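# Fit and screw down the housing lid, return tools

## Task

Take the lid from the tray and lay it flat on the housing's rim, with the block under it sitting in the housing's opening. Take screws from the screw feeder and put one through every lid hole, driving each in with the screwdriver's motor until the motor halts on its own (driver_stopped_at_torque=1); after that stop, do not turn or shift that screw again. A screw that was pushed in rather than turned must be fully unscrewed and then driven again. No screw may be left lying inside the housing. The lid is too wide for grip50, so use grip85 for it. Afterwards let go of everything, return every tool to the stand slot it came from, and move the arm well away from the tools. A tool still locked to the arm counts as part of the arm, and nothing may be knocked or put off the table.

## Robot and tools

Robot: a single arm with a tool changer at its end. The tools are grip50 (small gripper), grip85 (wider gripper) and driver (screwdriver), and each hangs in a slot of a stand. tool_id shows which tool is attached: grip50, grip85, driver or none.

Frame: the scene frame has its origin on the table top below the arm base, with +z up and +y to the left when looking along +x. end_effector_position is the centre of the changer's flat face, and the face's z axis points away from the arm. Tool points, in mm along the face's x, y, z axes from that centre: grip50 grip point (0, -25, 180); grip85 grip point (0, 0, 173) when closed and 13 mm closer to the face when fully open; driver hex-key tip (66, 20, 345). Both grippers close along the face's x axis.

ROW (17 numbers, one arm): x, y, z are an absolute target position for the face centre in metres, scene frame. qw, qx, qy, qz are an absolute target orientation, w first. Then come ten numbers, each in [-1, 1]: lock, grip50_position, grip50_force_limit, grip50_speed, grip85_position, grip85_force_limit, grip85_speed, driver_spindle, driver_torque_limit, driver_sleeve_vacuum. A target more than 0.6 m from the face's position at the start of the action, along any face axis, is refused. On each control step the commanded pose is clipped to 70 mm and 16 degrees from the measured pose. To hold an orientation, repeat the intended quaternion in every row; do not copy the drifted one from the last result.

Tool numbers:
- lock: >0 locks, <0 unlocks, and either takes about 1 s. 0 keeps the last command.
- gripN_position: +1 is fully open (50 or 85 mm). -1 closes until an object stops the fingers.
- force_limit: -1 gives about 20 N; +1 gives 185 N (grip50) or 235 N (grip85).
- speed: -1 gives about 20 mm/s; +1 gives 150 mm/s.
- driver_spindle: +1 turns clockwise (screw in) at 500 rpm and -1 turns it out. The value persists between calls and while you reply, so end actions with 0.
- driver_torque_limit: -1 gives 0.3 N m and +1 gives 1.2 N m.
- driver_sleeve_vacuum: >0.01 turns on suction that holds a screw; anything else releases it.

TOOLS:
- execute_actions(actions): a list of actions. Each action is up to 15 rows, one per 1/30 s step, and the last row repeats to fill 15 steps. An empty list only reports the state.
- move(target=one row, speed 0.002–0.5 m/s, default 0.25; blocking): a straight-line path of the face to that absolute pose, lasting 0.5–10 s. It does not avoid obstacles. The result adds a 'move:' line with the outcome (done, off_target, moving, held, fault), the limits that acted (paced = pose clipped; held = a check blocked some steps) and the distance left. With blocking=false, poll using wait(0). Other motion is refused until the move ends or stop is called.
- wait(seconds 0–10): holds the last command.
- stop: brakes a running move.
- zoom_image(camera, region [x0,y0,x1,y1], max 504x504 px). Cameras: cam_head_left, cam_head_right, cam_high, cam_low (672x504), cam_wrist (504x504, fisheye).
- finished_scene(scene): ends the scene. This cannot be undone.

Results: the state line gives face pose and velocities. 'Hand target' is the pose the controller is currently driving toward. 'pose unreachable' means the clearance check altered or blocked the command. HELD marks held-back steps. Tool readings show n/a until the tool is ready. The printed position can be off at long reach.

Picking up a tool: align the face to the plate within about 1 mm and 1 degree, with the face's -y axis pointing to the fork's open side. When plate_near=1, send lock +1 and wait for locked=1. A gripper then cycles closed and open by itself. To leave the stand: lift 10–30 mm (about 20), slide at least 110 mm toward -y out of the fork, then rise. Return the tool by the reverse path. When in_stand=1, keep still, send lock -1 and wait for unlocked=1. Anywhere other than the stand, unlocking is refused (unlock_refused=1). The fork arms sit 40–70 mm either side along face x, 45 mm toward the open side, with tops 18 mm below the plate face. Slots are 180 mm apart. The screwdriver's muffler passes just outside the +x fork arm.

Gripping: set position -1, hold it, and check that object_status=2. Status codes: 0 moving, 1 stopped while opening, 2 stopped while closing, 3 at the target or pads met. grip50 opening in mm is about (250 − grip50_position_measured)×0.202. grip85 counts: 78≈60 mm, 130≈40 mm, 180≈20 mm, 230 = pads touching.

Screwing: press the spring-loaded key onto the screw head and 2 mm past it, then spin slowly (|driver_spindle| ≤ 0.2) and make the arm follow the screw, which advances 0.7 mm per turn. The motor halts at 95% of the torque limit and driver_stopped_at_torque reads 1. It only restarts after the spindle has been ≤0 for 0.5 s. driver_screw_detected=1 means suction is holding a screw. driver_turns is positive going in. If loosening does not reduce it, raise the torque limit.

Avoid: joint torque at its load limit (waist/shoulder 302, elbow 142, wrist joints 40 N m) or an outside force of 144 N. Either one stops the arm for 10 s. The arm is stiff, so aiming even slightly past a contact can cause a fault. Fast contacts strike hard. Also avoid drops, slips, knocking anything off the table, and MOTOR HOT overheating.

Each tool is called as name(argument=value, ...) on one line, values as JSON.

## Session

execute_actions(actions=[])

Scene clock: 0.00 s.
end_effector_position=(+0.6531, -0.0032, +0.4702) locked=0 unlocked=1 plate_near=0 in_stand=0 unlock_refused=0 tool_id=none grip50_position_measured=n/a grip50_object_status=n/a grip85_position_measured=n/a grip85_object_status=n/a driver_sleeve_vacuum_kpa=n/a driver_screw_detected=n/a driver_stopped_at_torque=n/a driver_turns=n/a end_effector_quat_wxyz=(-0.002, +0.709, +0.705, -0.002) end_effector_velocity=(-0.000, +0.000, +0.000) end_effector_angular_velocity=(+0.000, -0.001, -0.000)
Joint positions: [-0.052  0.167  1.619 -0.     1.356 -0.053]
Joint velocities: [ 0. -0. -0.  0. -0.  0.]
Joint torques (N m, as the joint torque sensors report them, + toward a larger angle): no reading
Hand target: +0.653, -0.003, +0.470; -0.002, +0.709, +0.705, -0.002

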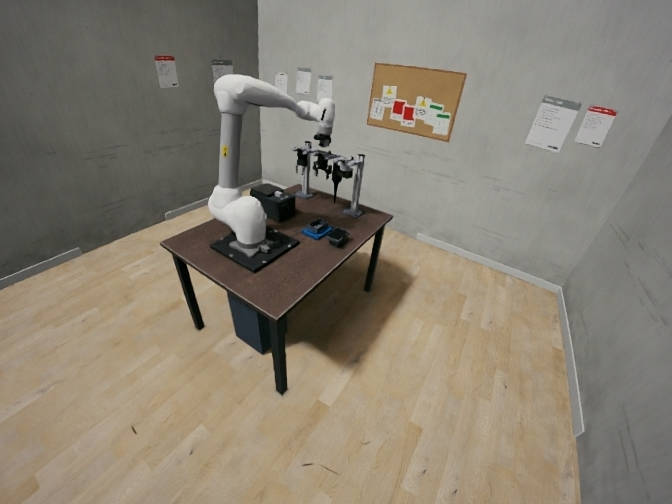

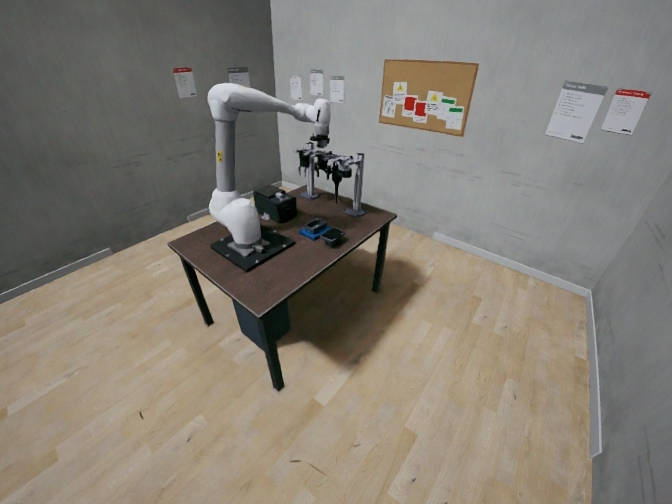

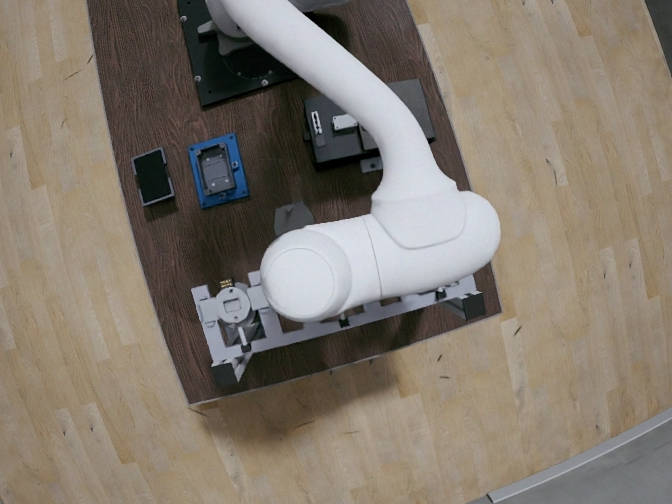

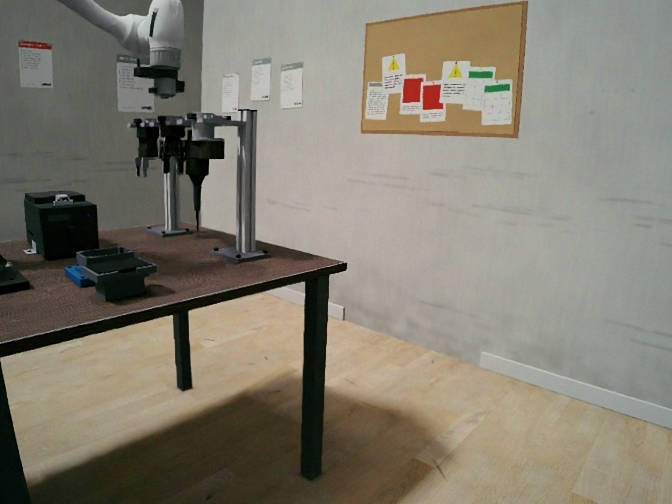

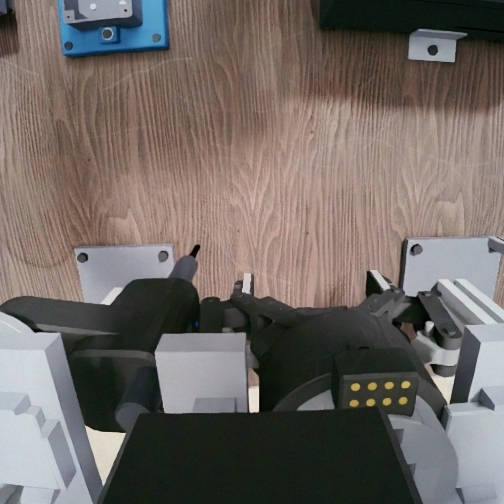

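zoom_image(camera="cam_high", region=[110, 60, 510, 400])

zoom_image(camera="cam_low", region=[0, 40, 300, 320])

Region (110, 60, 510, 400) of cam_high's 672x504 image, scaled by 1.260, with more detail than that image has; it fills the top 428 rows of this view, and the rest is white.

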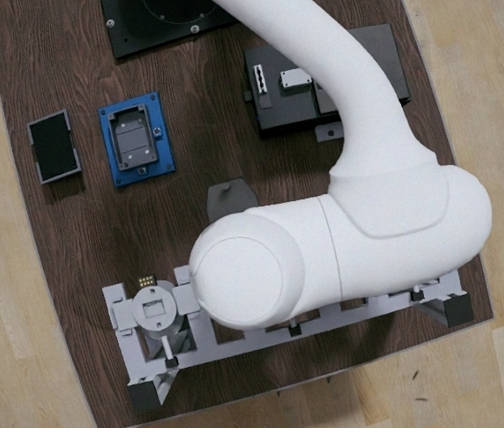

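Region (0, 40, 300, 320) of cam_low's 672x504 image, scaled by 1.680, with more detail than that image has; it fills the top 470 rows of this view, and the rest is white.

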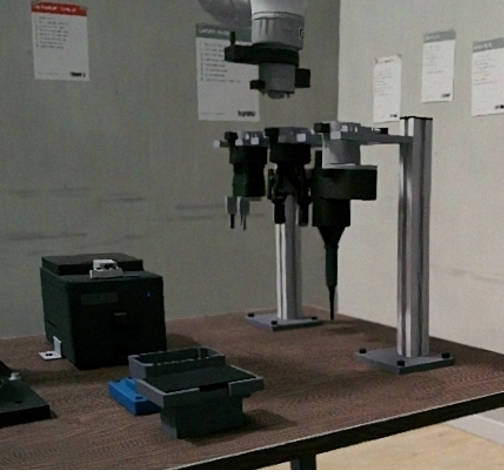

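move(target=[0.74,0.04,0.56,0,0.7071,0.7071,0,0,1,0,0,1,0,0,0,0,0])

Scene clock: 1.20 s.
end_effector_position=(+0.7397, +0.0401, +0.5600) locked=0 unlocked=1 plate_near=0 in_stand=0 unlock_refused=0 tool_id=none grip50_position_measured=n/a grip50_object_status=n/a grip85_position_measured=n/a grip85_object_status=n/a driver_sleeve_vacuum_kpa=n/a driver_screw_detected=n/a driver_stopped_at_torque=n/a driver_turns=n/a end_effector_quat_wxyz=(-0.000, +0.707, +0.707, +0.000) end_effector_velocity=(+0.000, +0.000, +0.000) end_effector_angular_velocity=(+0.000, -0.000, -0.000)
Joint positions: [0.013 0.288 1.303 0.    1.543 0.007]
Joint velocities: [ 0.     0.    -0.001  0.     0.     0.   ]
Joint torques (N m, as the joint torque sensors report them, + toward a larger angle): [ -0.62 -75.7  -46.51   4.36  -0.11   0.21]
Hand target: +0.740, +0.040, +0.560; -0.000, +0.707, +0.707, +0.000
Off the commanded pose: 0.000 m, 0 deg.
move: done

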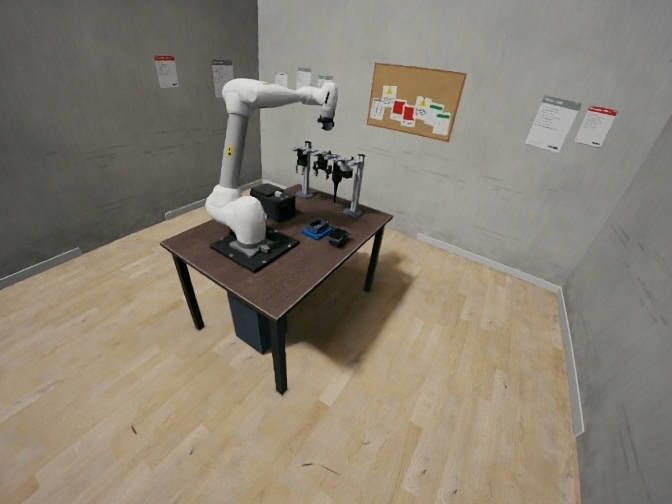

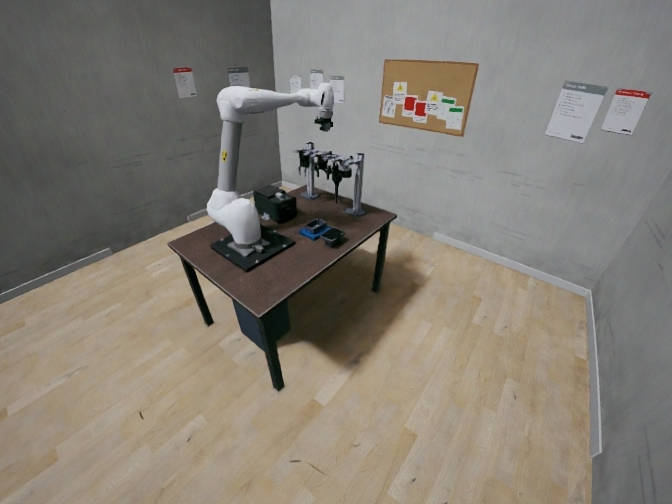

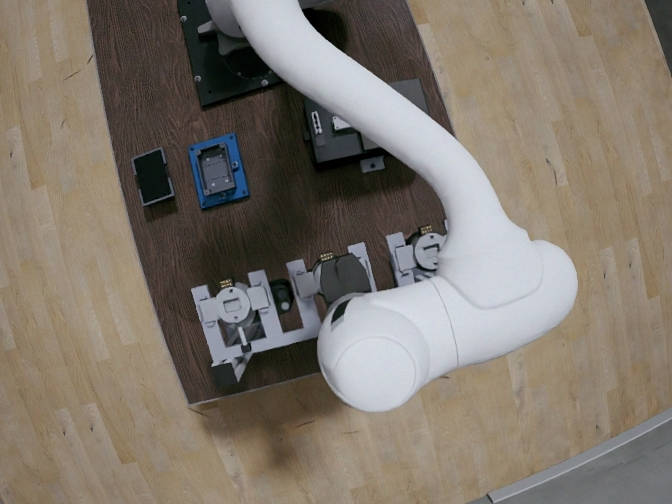

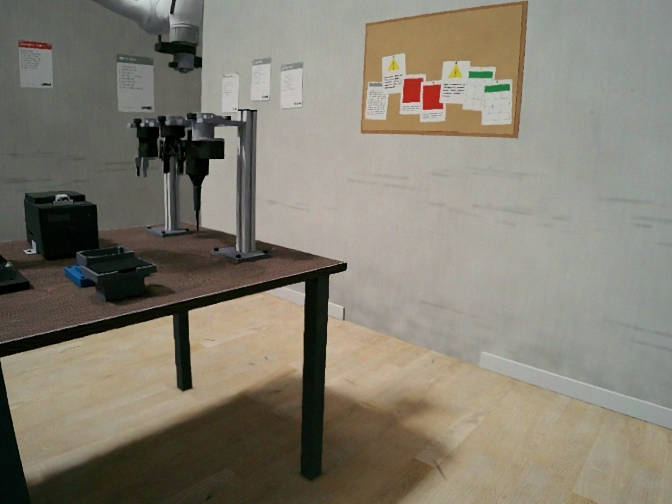

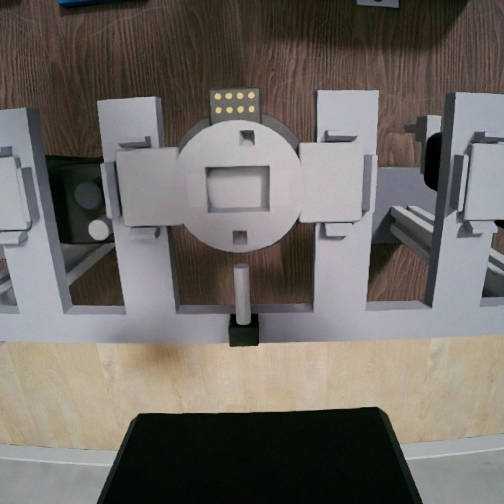

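zoom_image(camera="cam_wrist", region=[160, 80, 328, 260])

Region (160, 80, 328, 260) of cam_wrist's 504x504 image, scaled by 2.800, with more detail than that image has; it fills the left 470 columns of this view, and the rest is white.

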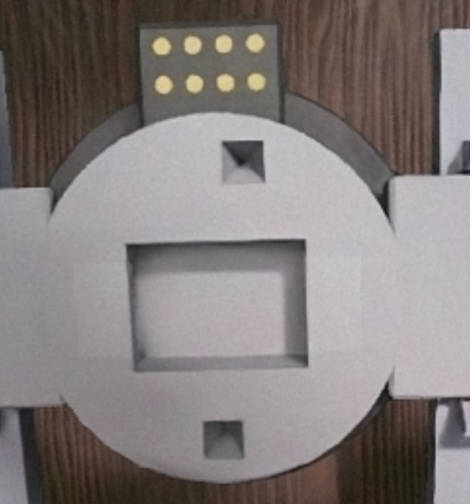

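move(target=[0.74,0.04,0.48,0,0.7071,0.7071,0,0,1,0,0,1,0,0,0,0,0])

Scene clock: 2.47 s.
end_effector_position=(+0.7402, +0.0401, +0.4800) locked=0 unlocked=1 plate_near=0 in_stand=0 unlock_refused=0 tool_id=none grip50_position_measured=n/a grip50_object_status=n/a grip85_position_measured=n/a grip85_object_status=n/a driver_sleeve_vacuum_kpa=n/a driver_screw_detected=n/a driver_stopped_at_torque=n/a driver_turns=n/a end_effector_quat_wxyz=(+0.000, +0.707, +0.707, +0.000) end_effector_velocity=(-0.000, +0.000, -0.000) end_effector_angular_velocity=(-0.000, +0.001, +0.002)
Joint positions: [0.013 0.302 1.429 0.    1.404 0.007]
Joint velocities: [ 0.    -0.     0.001 -0.    -0.    -0.001]
Joint torques (N m, as the joint torque sensors report them, + toward a larger angle): [ -0.26 -78.44 -46.63   4.34  -0.21   0.03]
Hand target: +0.740, +0.040, +0.480; -0.000, +0.707, +0.707, +0.000
Off the commanded pose: 0.000 m, 0 deg.
move: done

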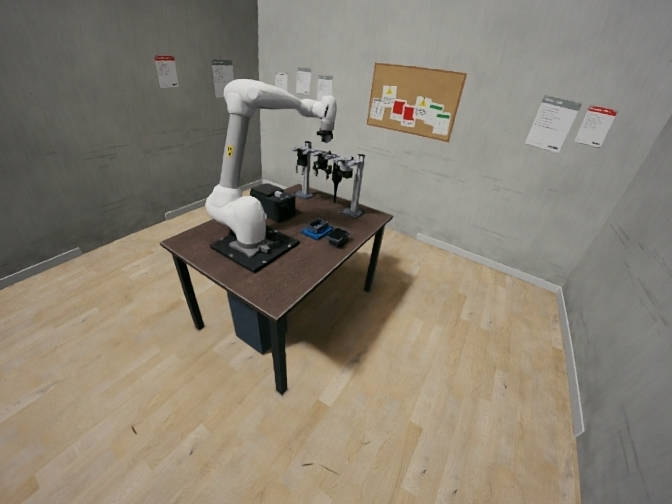

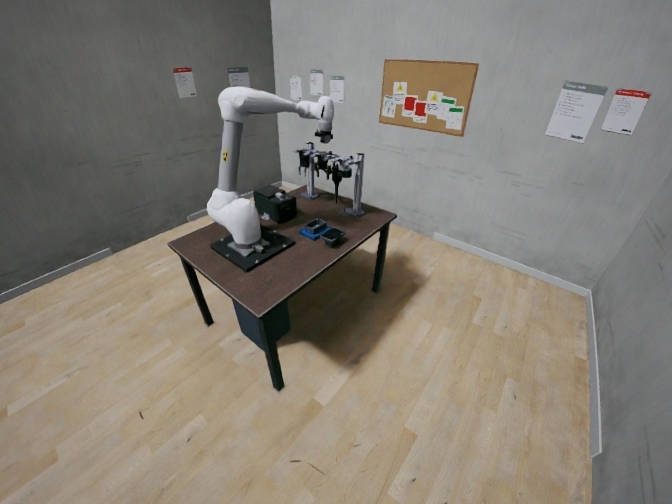

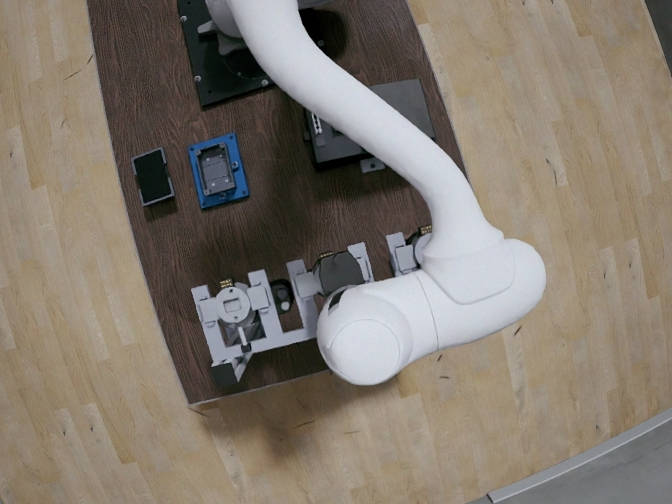

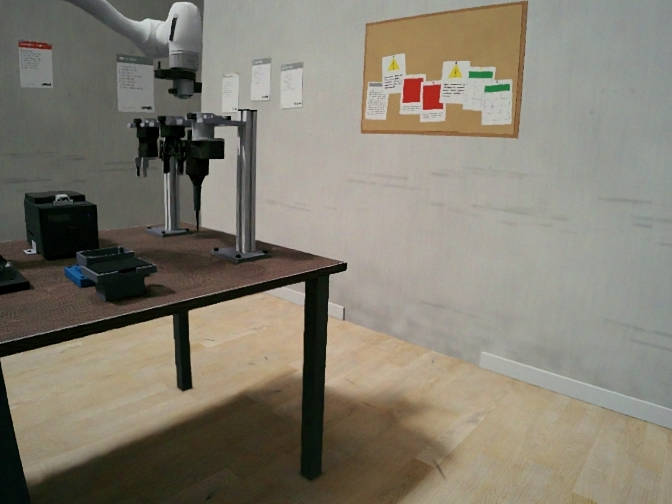

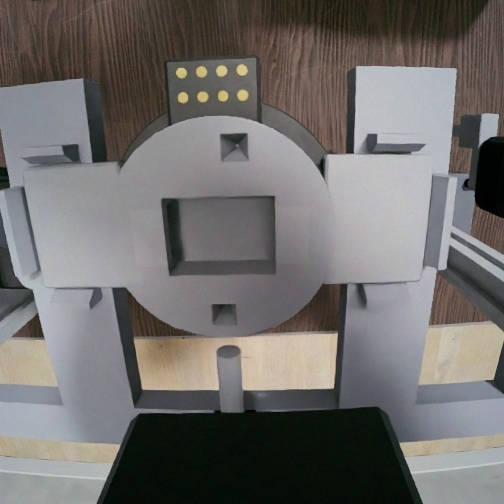

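move(target=[0.694,0.029,0.445,0,0.7071,0.7071,0,0,1,0,0,1,0,0,0,0,0], speed=0.15)

Scene clock: 3.67 s.
end_effector_position=(+0.6941, +0.0290, +0.4449) locked=0 unlocked=1 plate_near=0 in_stand=0 unlock_refused=0 tool_id=none grip50_position_measured=n/a grip50_object_status=n/a grip85_position_measured=n/a grip85_object_status=n/a driver_sleeve_vacuum_kpa=n/a driver_screw_detected=n/a driver_stopped_at_torque=n/a driver_turns=n/a end_effector_quat_wxyz=(+0.000, +0.707, +0.707, -0.000) end_effector_velocity=(-0.000, +0.000, -0.000) end_effector_angular_velocity=(+0.001, +0.001, +0.000)
Joint positions: [-0.002  0.24   1.574  0.     1.321 -0.008]
Joint velocities: [ 0.    -0.     0.001  0.001  0.    -0.   ]
Joint torques (N m, as the joint torque sensors report them, + toward a larger angle): [ -2.06 -69.66 -44.83   4.35  -0.21  -0.08]
Hand target: +0.694, +0.029, +0.445; -0.000, +0.707, +0.707, -0.000
Off the commanded pose: 0.000 m, 0 deg.
move: done

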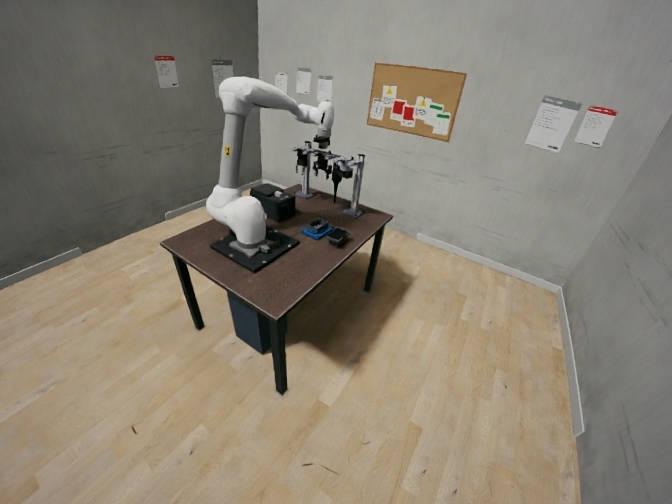

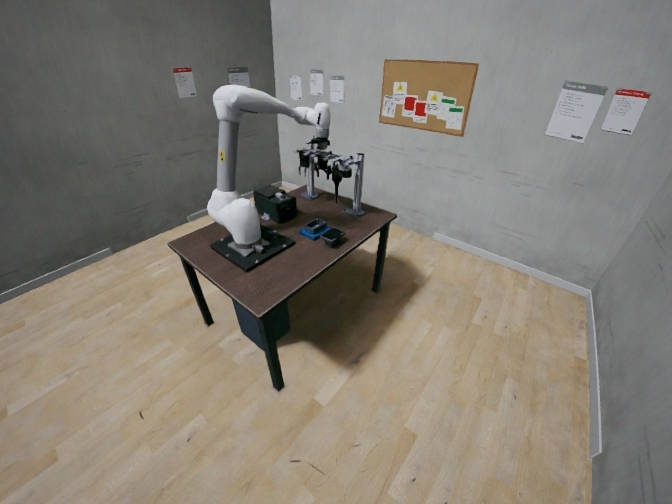

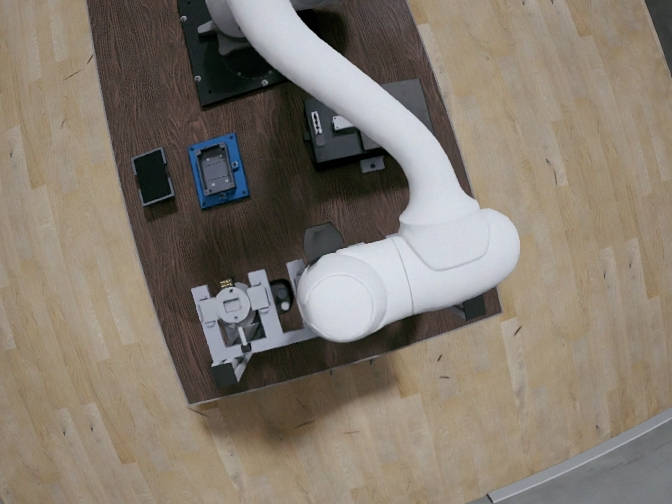

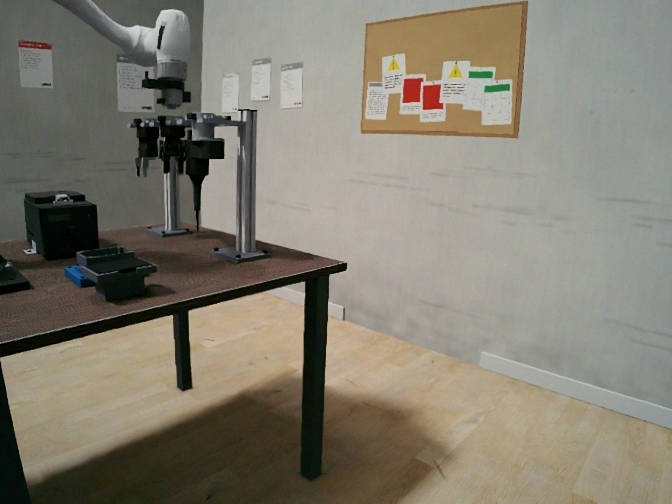

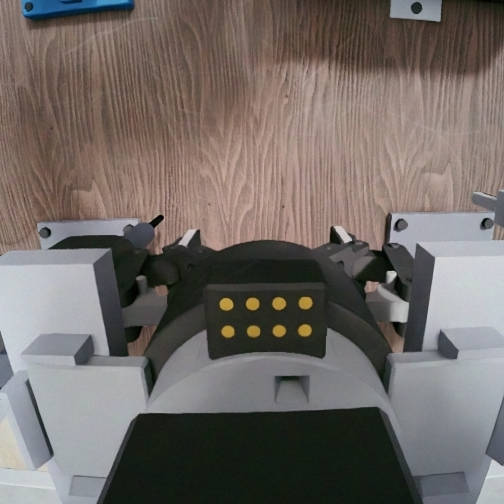

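zoom_image(camera="cam_wrist", region=[110, 240, 410, 440])

zoom_image(camera="cam_low", region=[125, 60, 235, 150])

Region (110, 240, 410, 440) of cam_wrist's 504x504 image, scaled by 1.680, with more detail than that image has.

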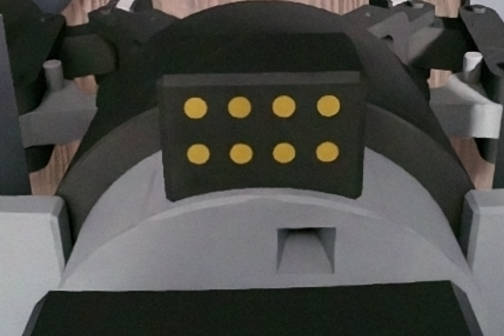

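Region (125, 60, 235, 150) of cam_low's 672x504 image, scaled by 4.582, with more detail than that image has; it fills the top 412 rows of this view, and the rest is white.

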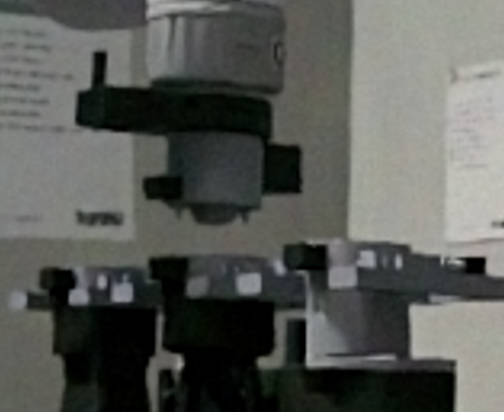

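move(target=[0.698,0.0303,0.428,0,0.7071,0.7071,0,0,1,0,0,1,0,0,0,0,0], speed=0.08)

zoom_image(camera="cam_wrist", region=[110, 240, 410, 440])

zoom_image(camera="cam_low", region=[125, 60, 235, 150])

Scene clock: 4.80 s.
end_effector_position=(+0.6980, +0.0303, +0.4281) locked=0 unlocked=1 plate_near=0 in_stand=0 unlock_refused=0 tool_id=none grip50_position_measured=n/a grip50_object_status=n/a grip85_position_measured=n/a grip85_object_status=n/a driver_sleeve_vacuum_kpa=n/a driver_screw_detected=n/a driver_stopped_at_torque=n/a driver_turns=n/a end_effector_quat_wxyz=(+0.000, +0.707, +0.707, +0.000) end_effector_velocity=(+0.000, +0.000, -0.000) end_effector_angular_velocity=(-0.001, -0.000, +0.001)
Joint positions: [-0.     0.253  1.589  0.     1.293 -0.006]
Joint velocities: [ 0.     0.     0.    -0.001 -0.001 -0.   ]
Joint torques (N m, as the joint torque sensors report them, + toward a larger angle): [ -1.01 -72.11 -45.46   4.18  -0.3   -0.04]
Hand target: +0.698, +0.030, +0.428; -0.000, +0.707, +0.707, +0.000
Off the commanded pose: 0.000 m, 0 deg.
move: done

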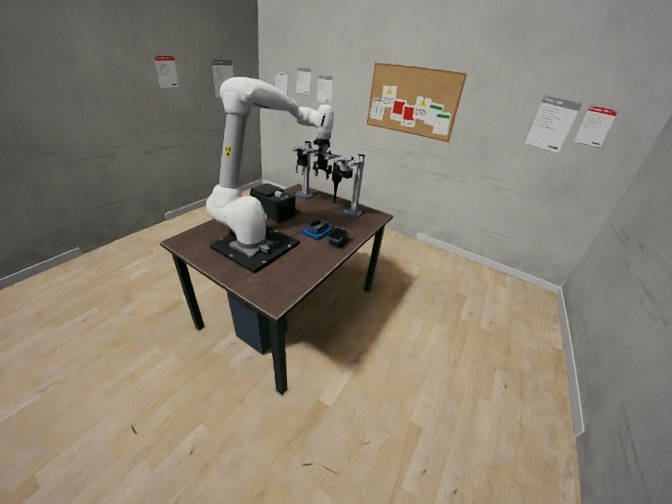

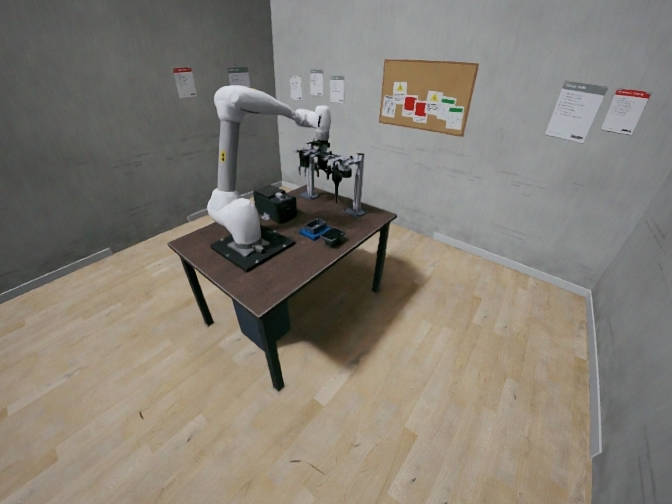

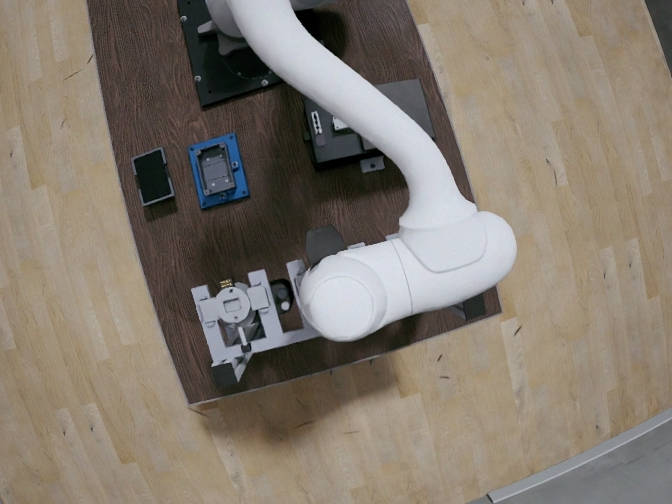

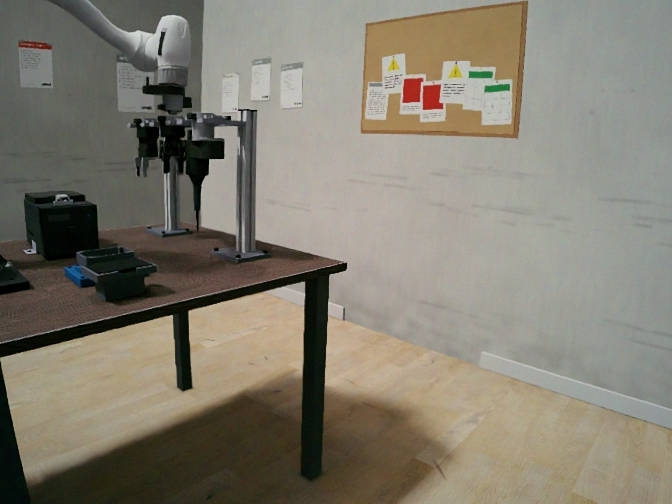

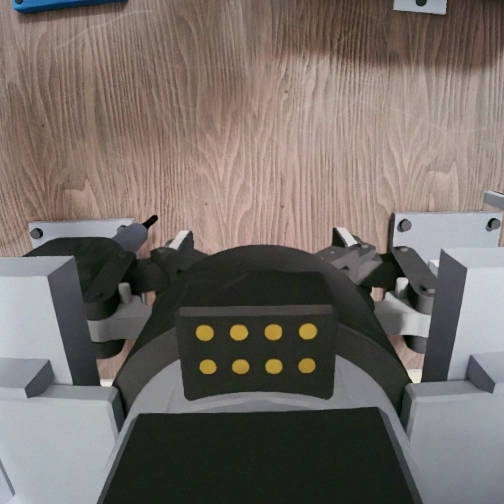

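Region (110, 240, 410, 440) of cam_wrist's 504x504 image, scaled by 1.680, with more detail than that image has.

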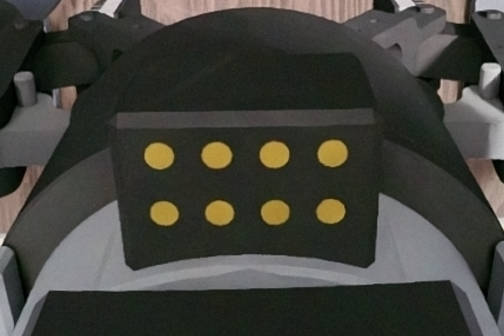

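Region (125, 60, 235, 150) of cam_low's 672x504 image, scaled by 4.582, with more detail than that image has; it fills the top 412 rows of this view, and the rest is white.

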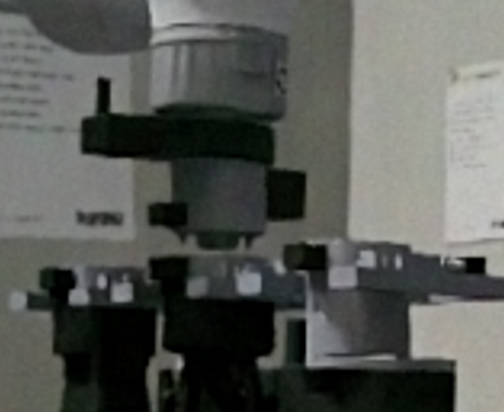

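move(target=[0.6985,0.0299,0.414,0,0.7071,0.7071,0,0,1,0,0,1,0,0,0,0,0], speed=0.03)

zoom_image(camera="cam_wrist", region=[110, 240, 410, 440])

Scene clock: 5.70 s.
end_effector_position=(+0.6985, +0.0297, +0.4141) locked=0 unlocked=1 plate_near=0 in_stand=1 unlock_refused=0 tool_id=none grip50_position_measured=n/a grip50_object_status=n/a grip85_position_measured=n/a grip85_object_status=n/a driver_sleeve_vacuum_kpa=n/a driver_screw_detected=n/a driver_stopped_at_torque=n/a driver_turns=n/a end_effector_quat_wxyz=(+0.000, +0.707, +0.707, -0.000) end_effector_velocity=(+0.000, -0.000, -0.000) end_effector_angular_velocity=(-0.001, -0.001, +0.001)
Joint positions: [-0.001  0.26   1.605 -0.     1.269 -0.007]
Joint velocities: [ 0.     0.     0.    -0.001 -0.001 -0.001]
Joint torques (N m, as the joint torque sensors report them, + toward a larger angle): [ 26.65 -61.09 -35.55  11.36   0.03  -0.96]
Hand target: +0.699, +0.030, +0.414; -0.000, +0.707, +0.707, +0.000
Off the commanded pose: 0.000 m, 0 deg.
move: done

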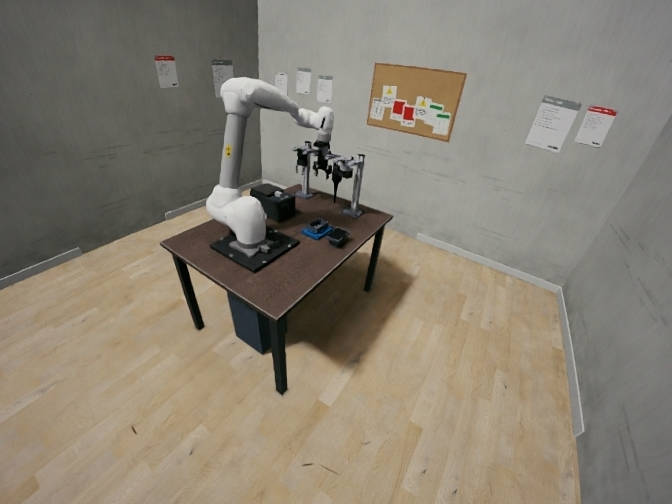

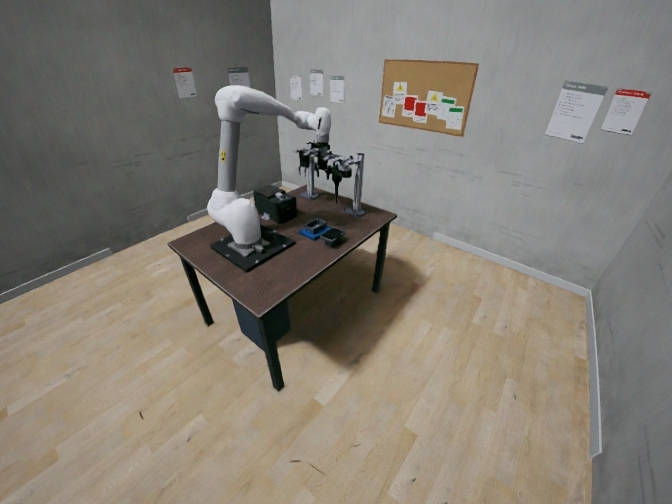

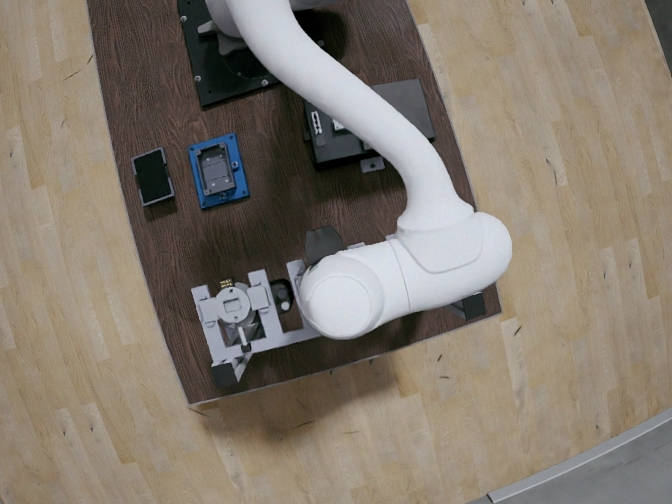

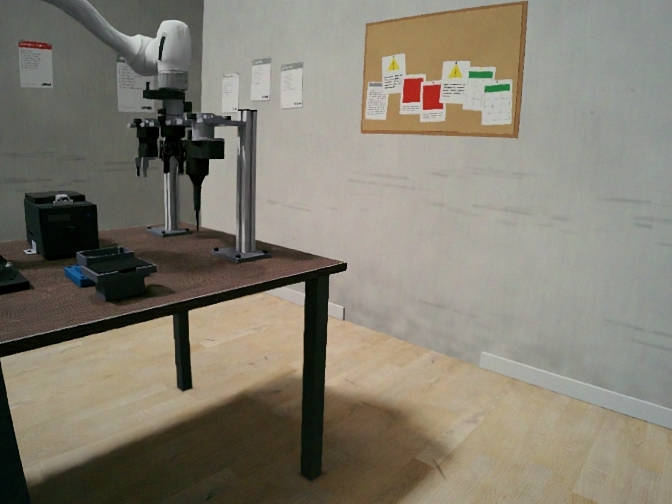

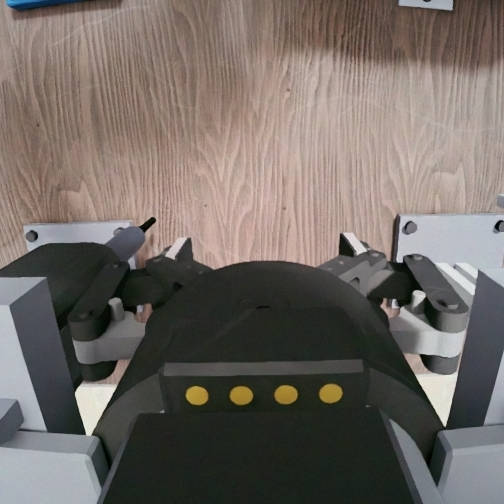

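Region (110, 240, 410, 440) of cam_wrist's 504x504 image, scaled by 1.680, with more detail than that image has.

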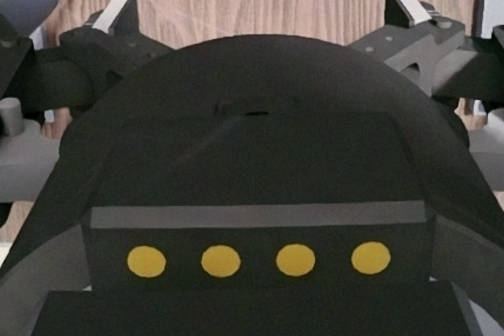

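move(target=[0.6985,0.0288,0.414,0,0.7071,0.7071,0,0,1,0,0,1,0,0,0,0,0], speed=0.01)

Scene clock: 6.50 s.
end_effector_position=(+0.6985, +0.0289, +0.4139) locked=0 unlocked=1 plate_near=0 in_stand=1 unlock_refused=0 tool_id=none grip50_position_measured=n/a grip50_object_status=n/a grip85_position_measured=n/a grip85_object_status=n/a driver_sleeve_vacuum_kpa=n/a driver_screw_detected=n/a driver_stopped_at_torque=n/a driver_turns=n/a end_effector_quat_wxyz=(-0.000, +0.707, +0.707, -0.000) end_effector_velocity=(+0.000, +0.000, -0.000) end_effector_angular_velocity=(+0.001, +0.001, -0.001)
Joint positions: [-0.002  0.26   1.606  0.001  1.269 -0.008]
Joint velocities: [-0.     0.    -0.     0.001  0.001  0.   ]
Joint torques (N m, as the joint torque sensors report them, + toward a larger angle): [ -1.97 -71.28 -44.86   3.7   -0.4    0.05]
Hand target: +0.699, +0.029, +0.414; -0.000, +0.707, +0.707, -0.000
Off the commanded pose: 0.000 m, 0 deg.
move: done

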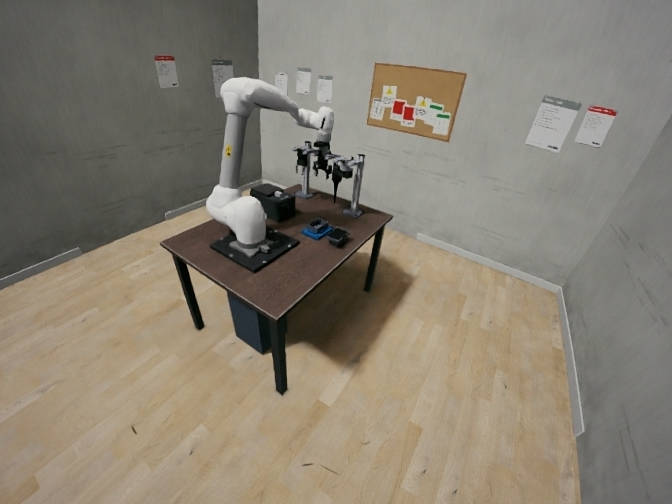

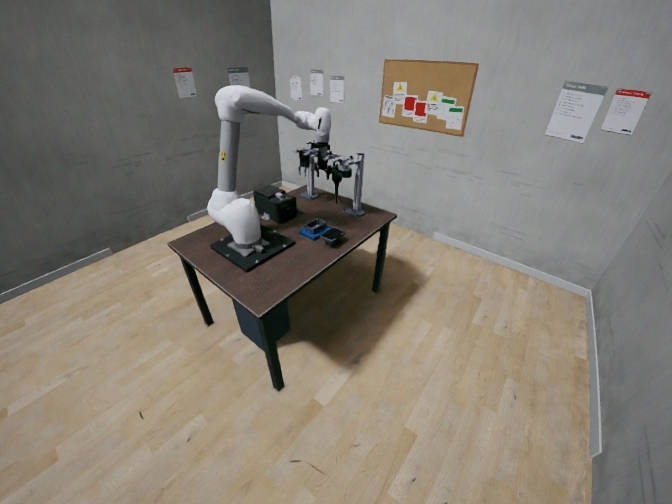

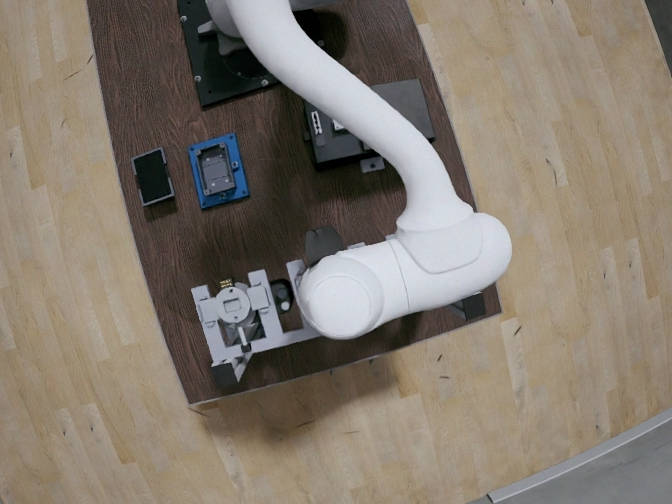

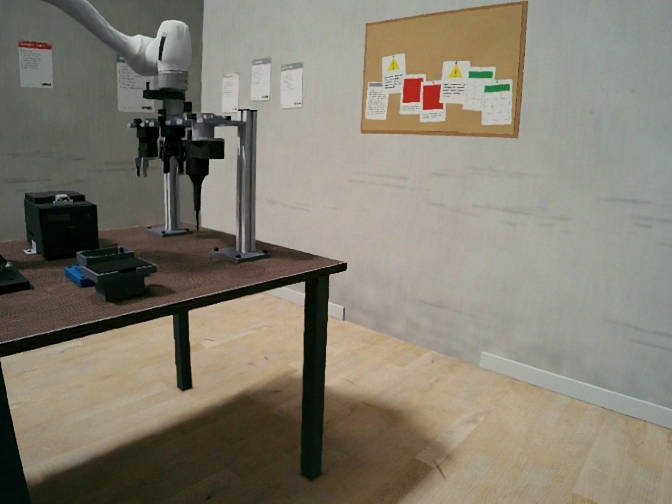

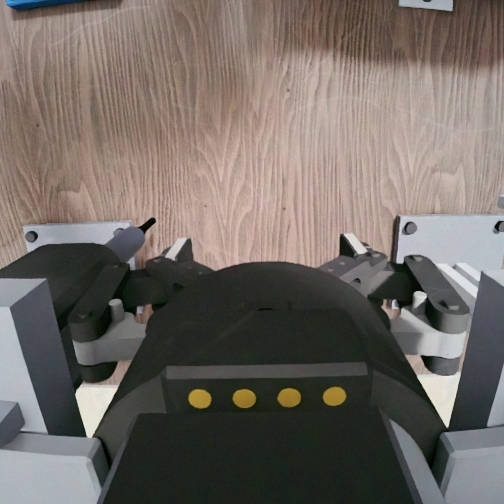

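move(target=[0.6985,0.0285,0.4125,0,0.7071,0.7071,0,0,1,0,0,1,0,0,0,0,0], speed=0.01)

Scene clock: 67.43 s.
end_effector_position=(+0.6985, +0.0285, +0.4127) locked=0 unlocked=1 plate_near=1 in_stand=1 unlock_refused=0 tool_id=none grip50_position_measured=n/a grip50_object_status=n/a grip85_position_measured=n/a grip85_object_status=n/a driver_sleeve_vacuum_kpa=n/a driver_screw_detected=n/a driver_stopped_at_torque=n/a driver_turns=n/a end_effector_quat_wxyz=(+0.000, +0.707, +0.707, +0.000) end_effector_velocity=(+0.000, +0.000, -0.001) end_effector_angular_velocity=(+0.000, +0.001, +0.001)
Joint positions: [-0.003  0.261  1.608  0.     1.266 -0.009]
Joint velocities: [ 0.     0.001  0.     0.    -0.    -0.001]
Joint torques (N m, as the joint torque sensors report them, + toward a larger angle): [ -0.47 -69.85 -44.24   4.12  -0.43  -0.3 ]
Hand target: +0.699, +0.028, +0.412; +0.000, +0.707, +0.707, -0.000
Off the commanded pose: 0.000 m, 0 deg.
move: done

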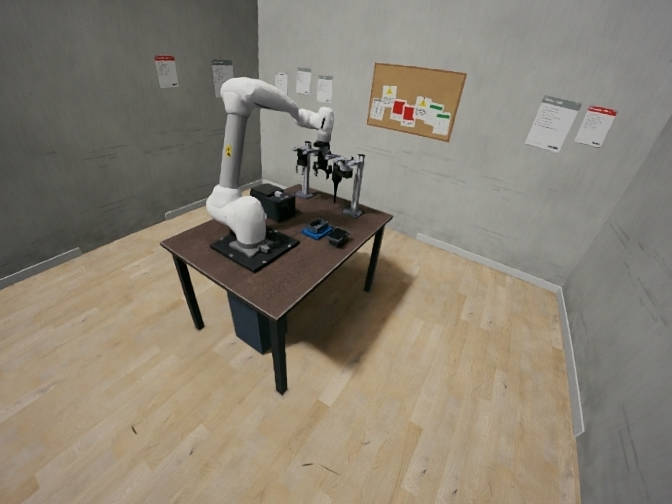

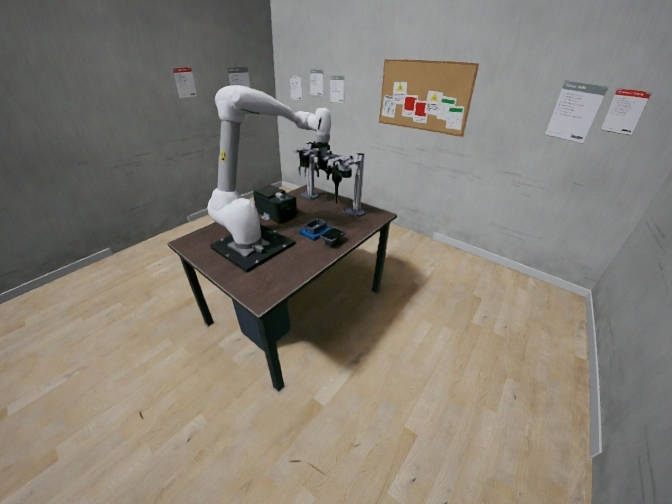

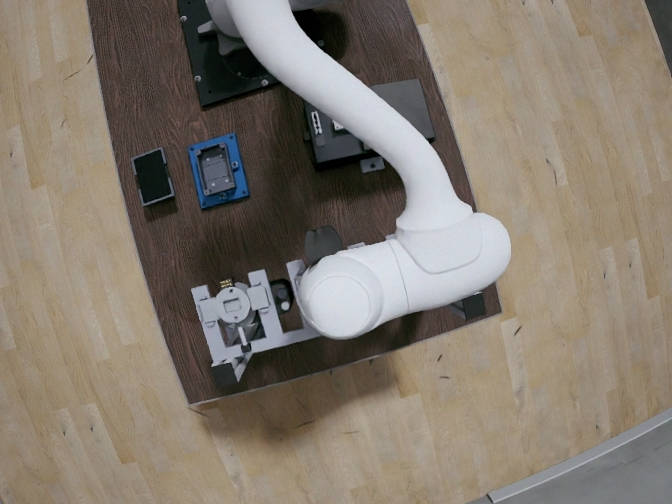

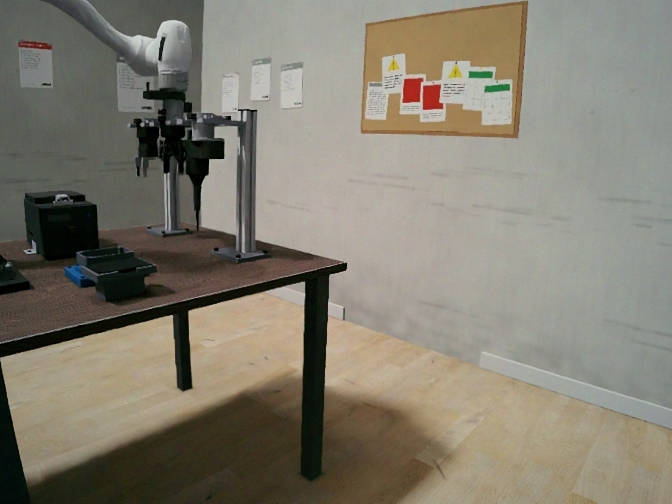

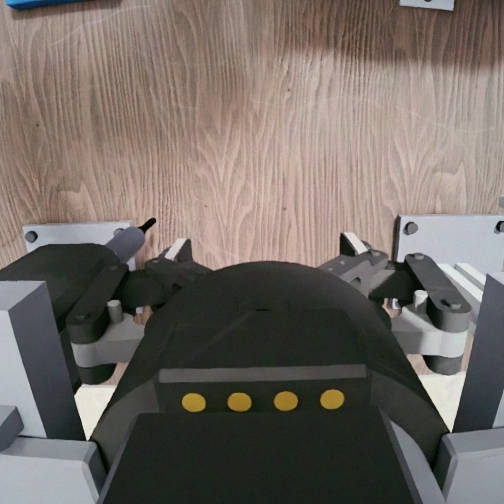

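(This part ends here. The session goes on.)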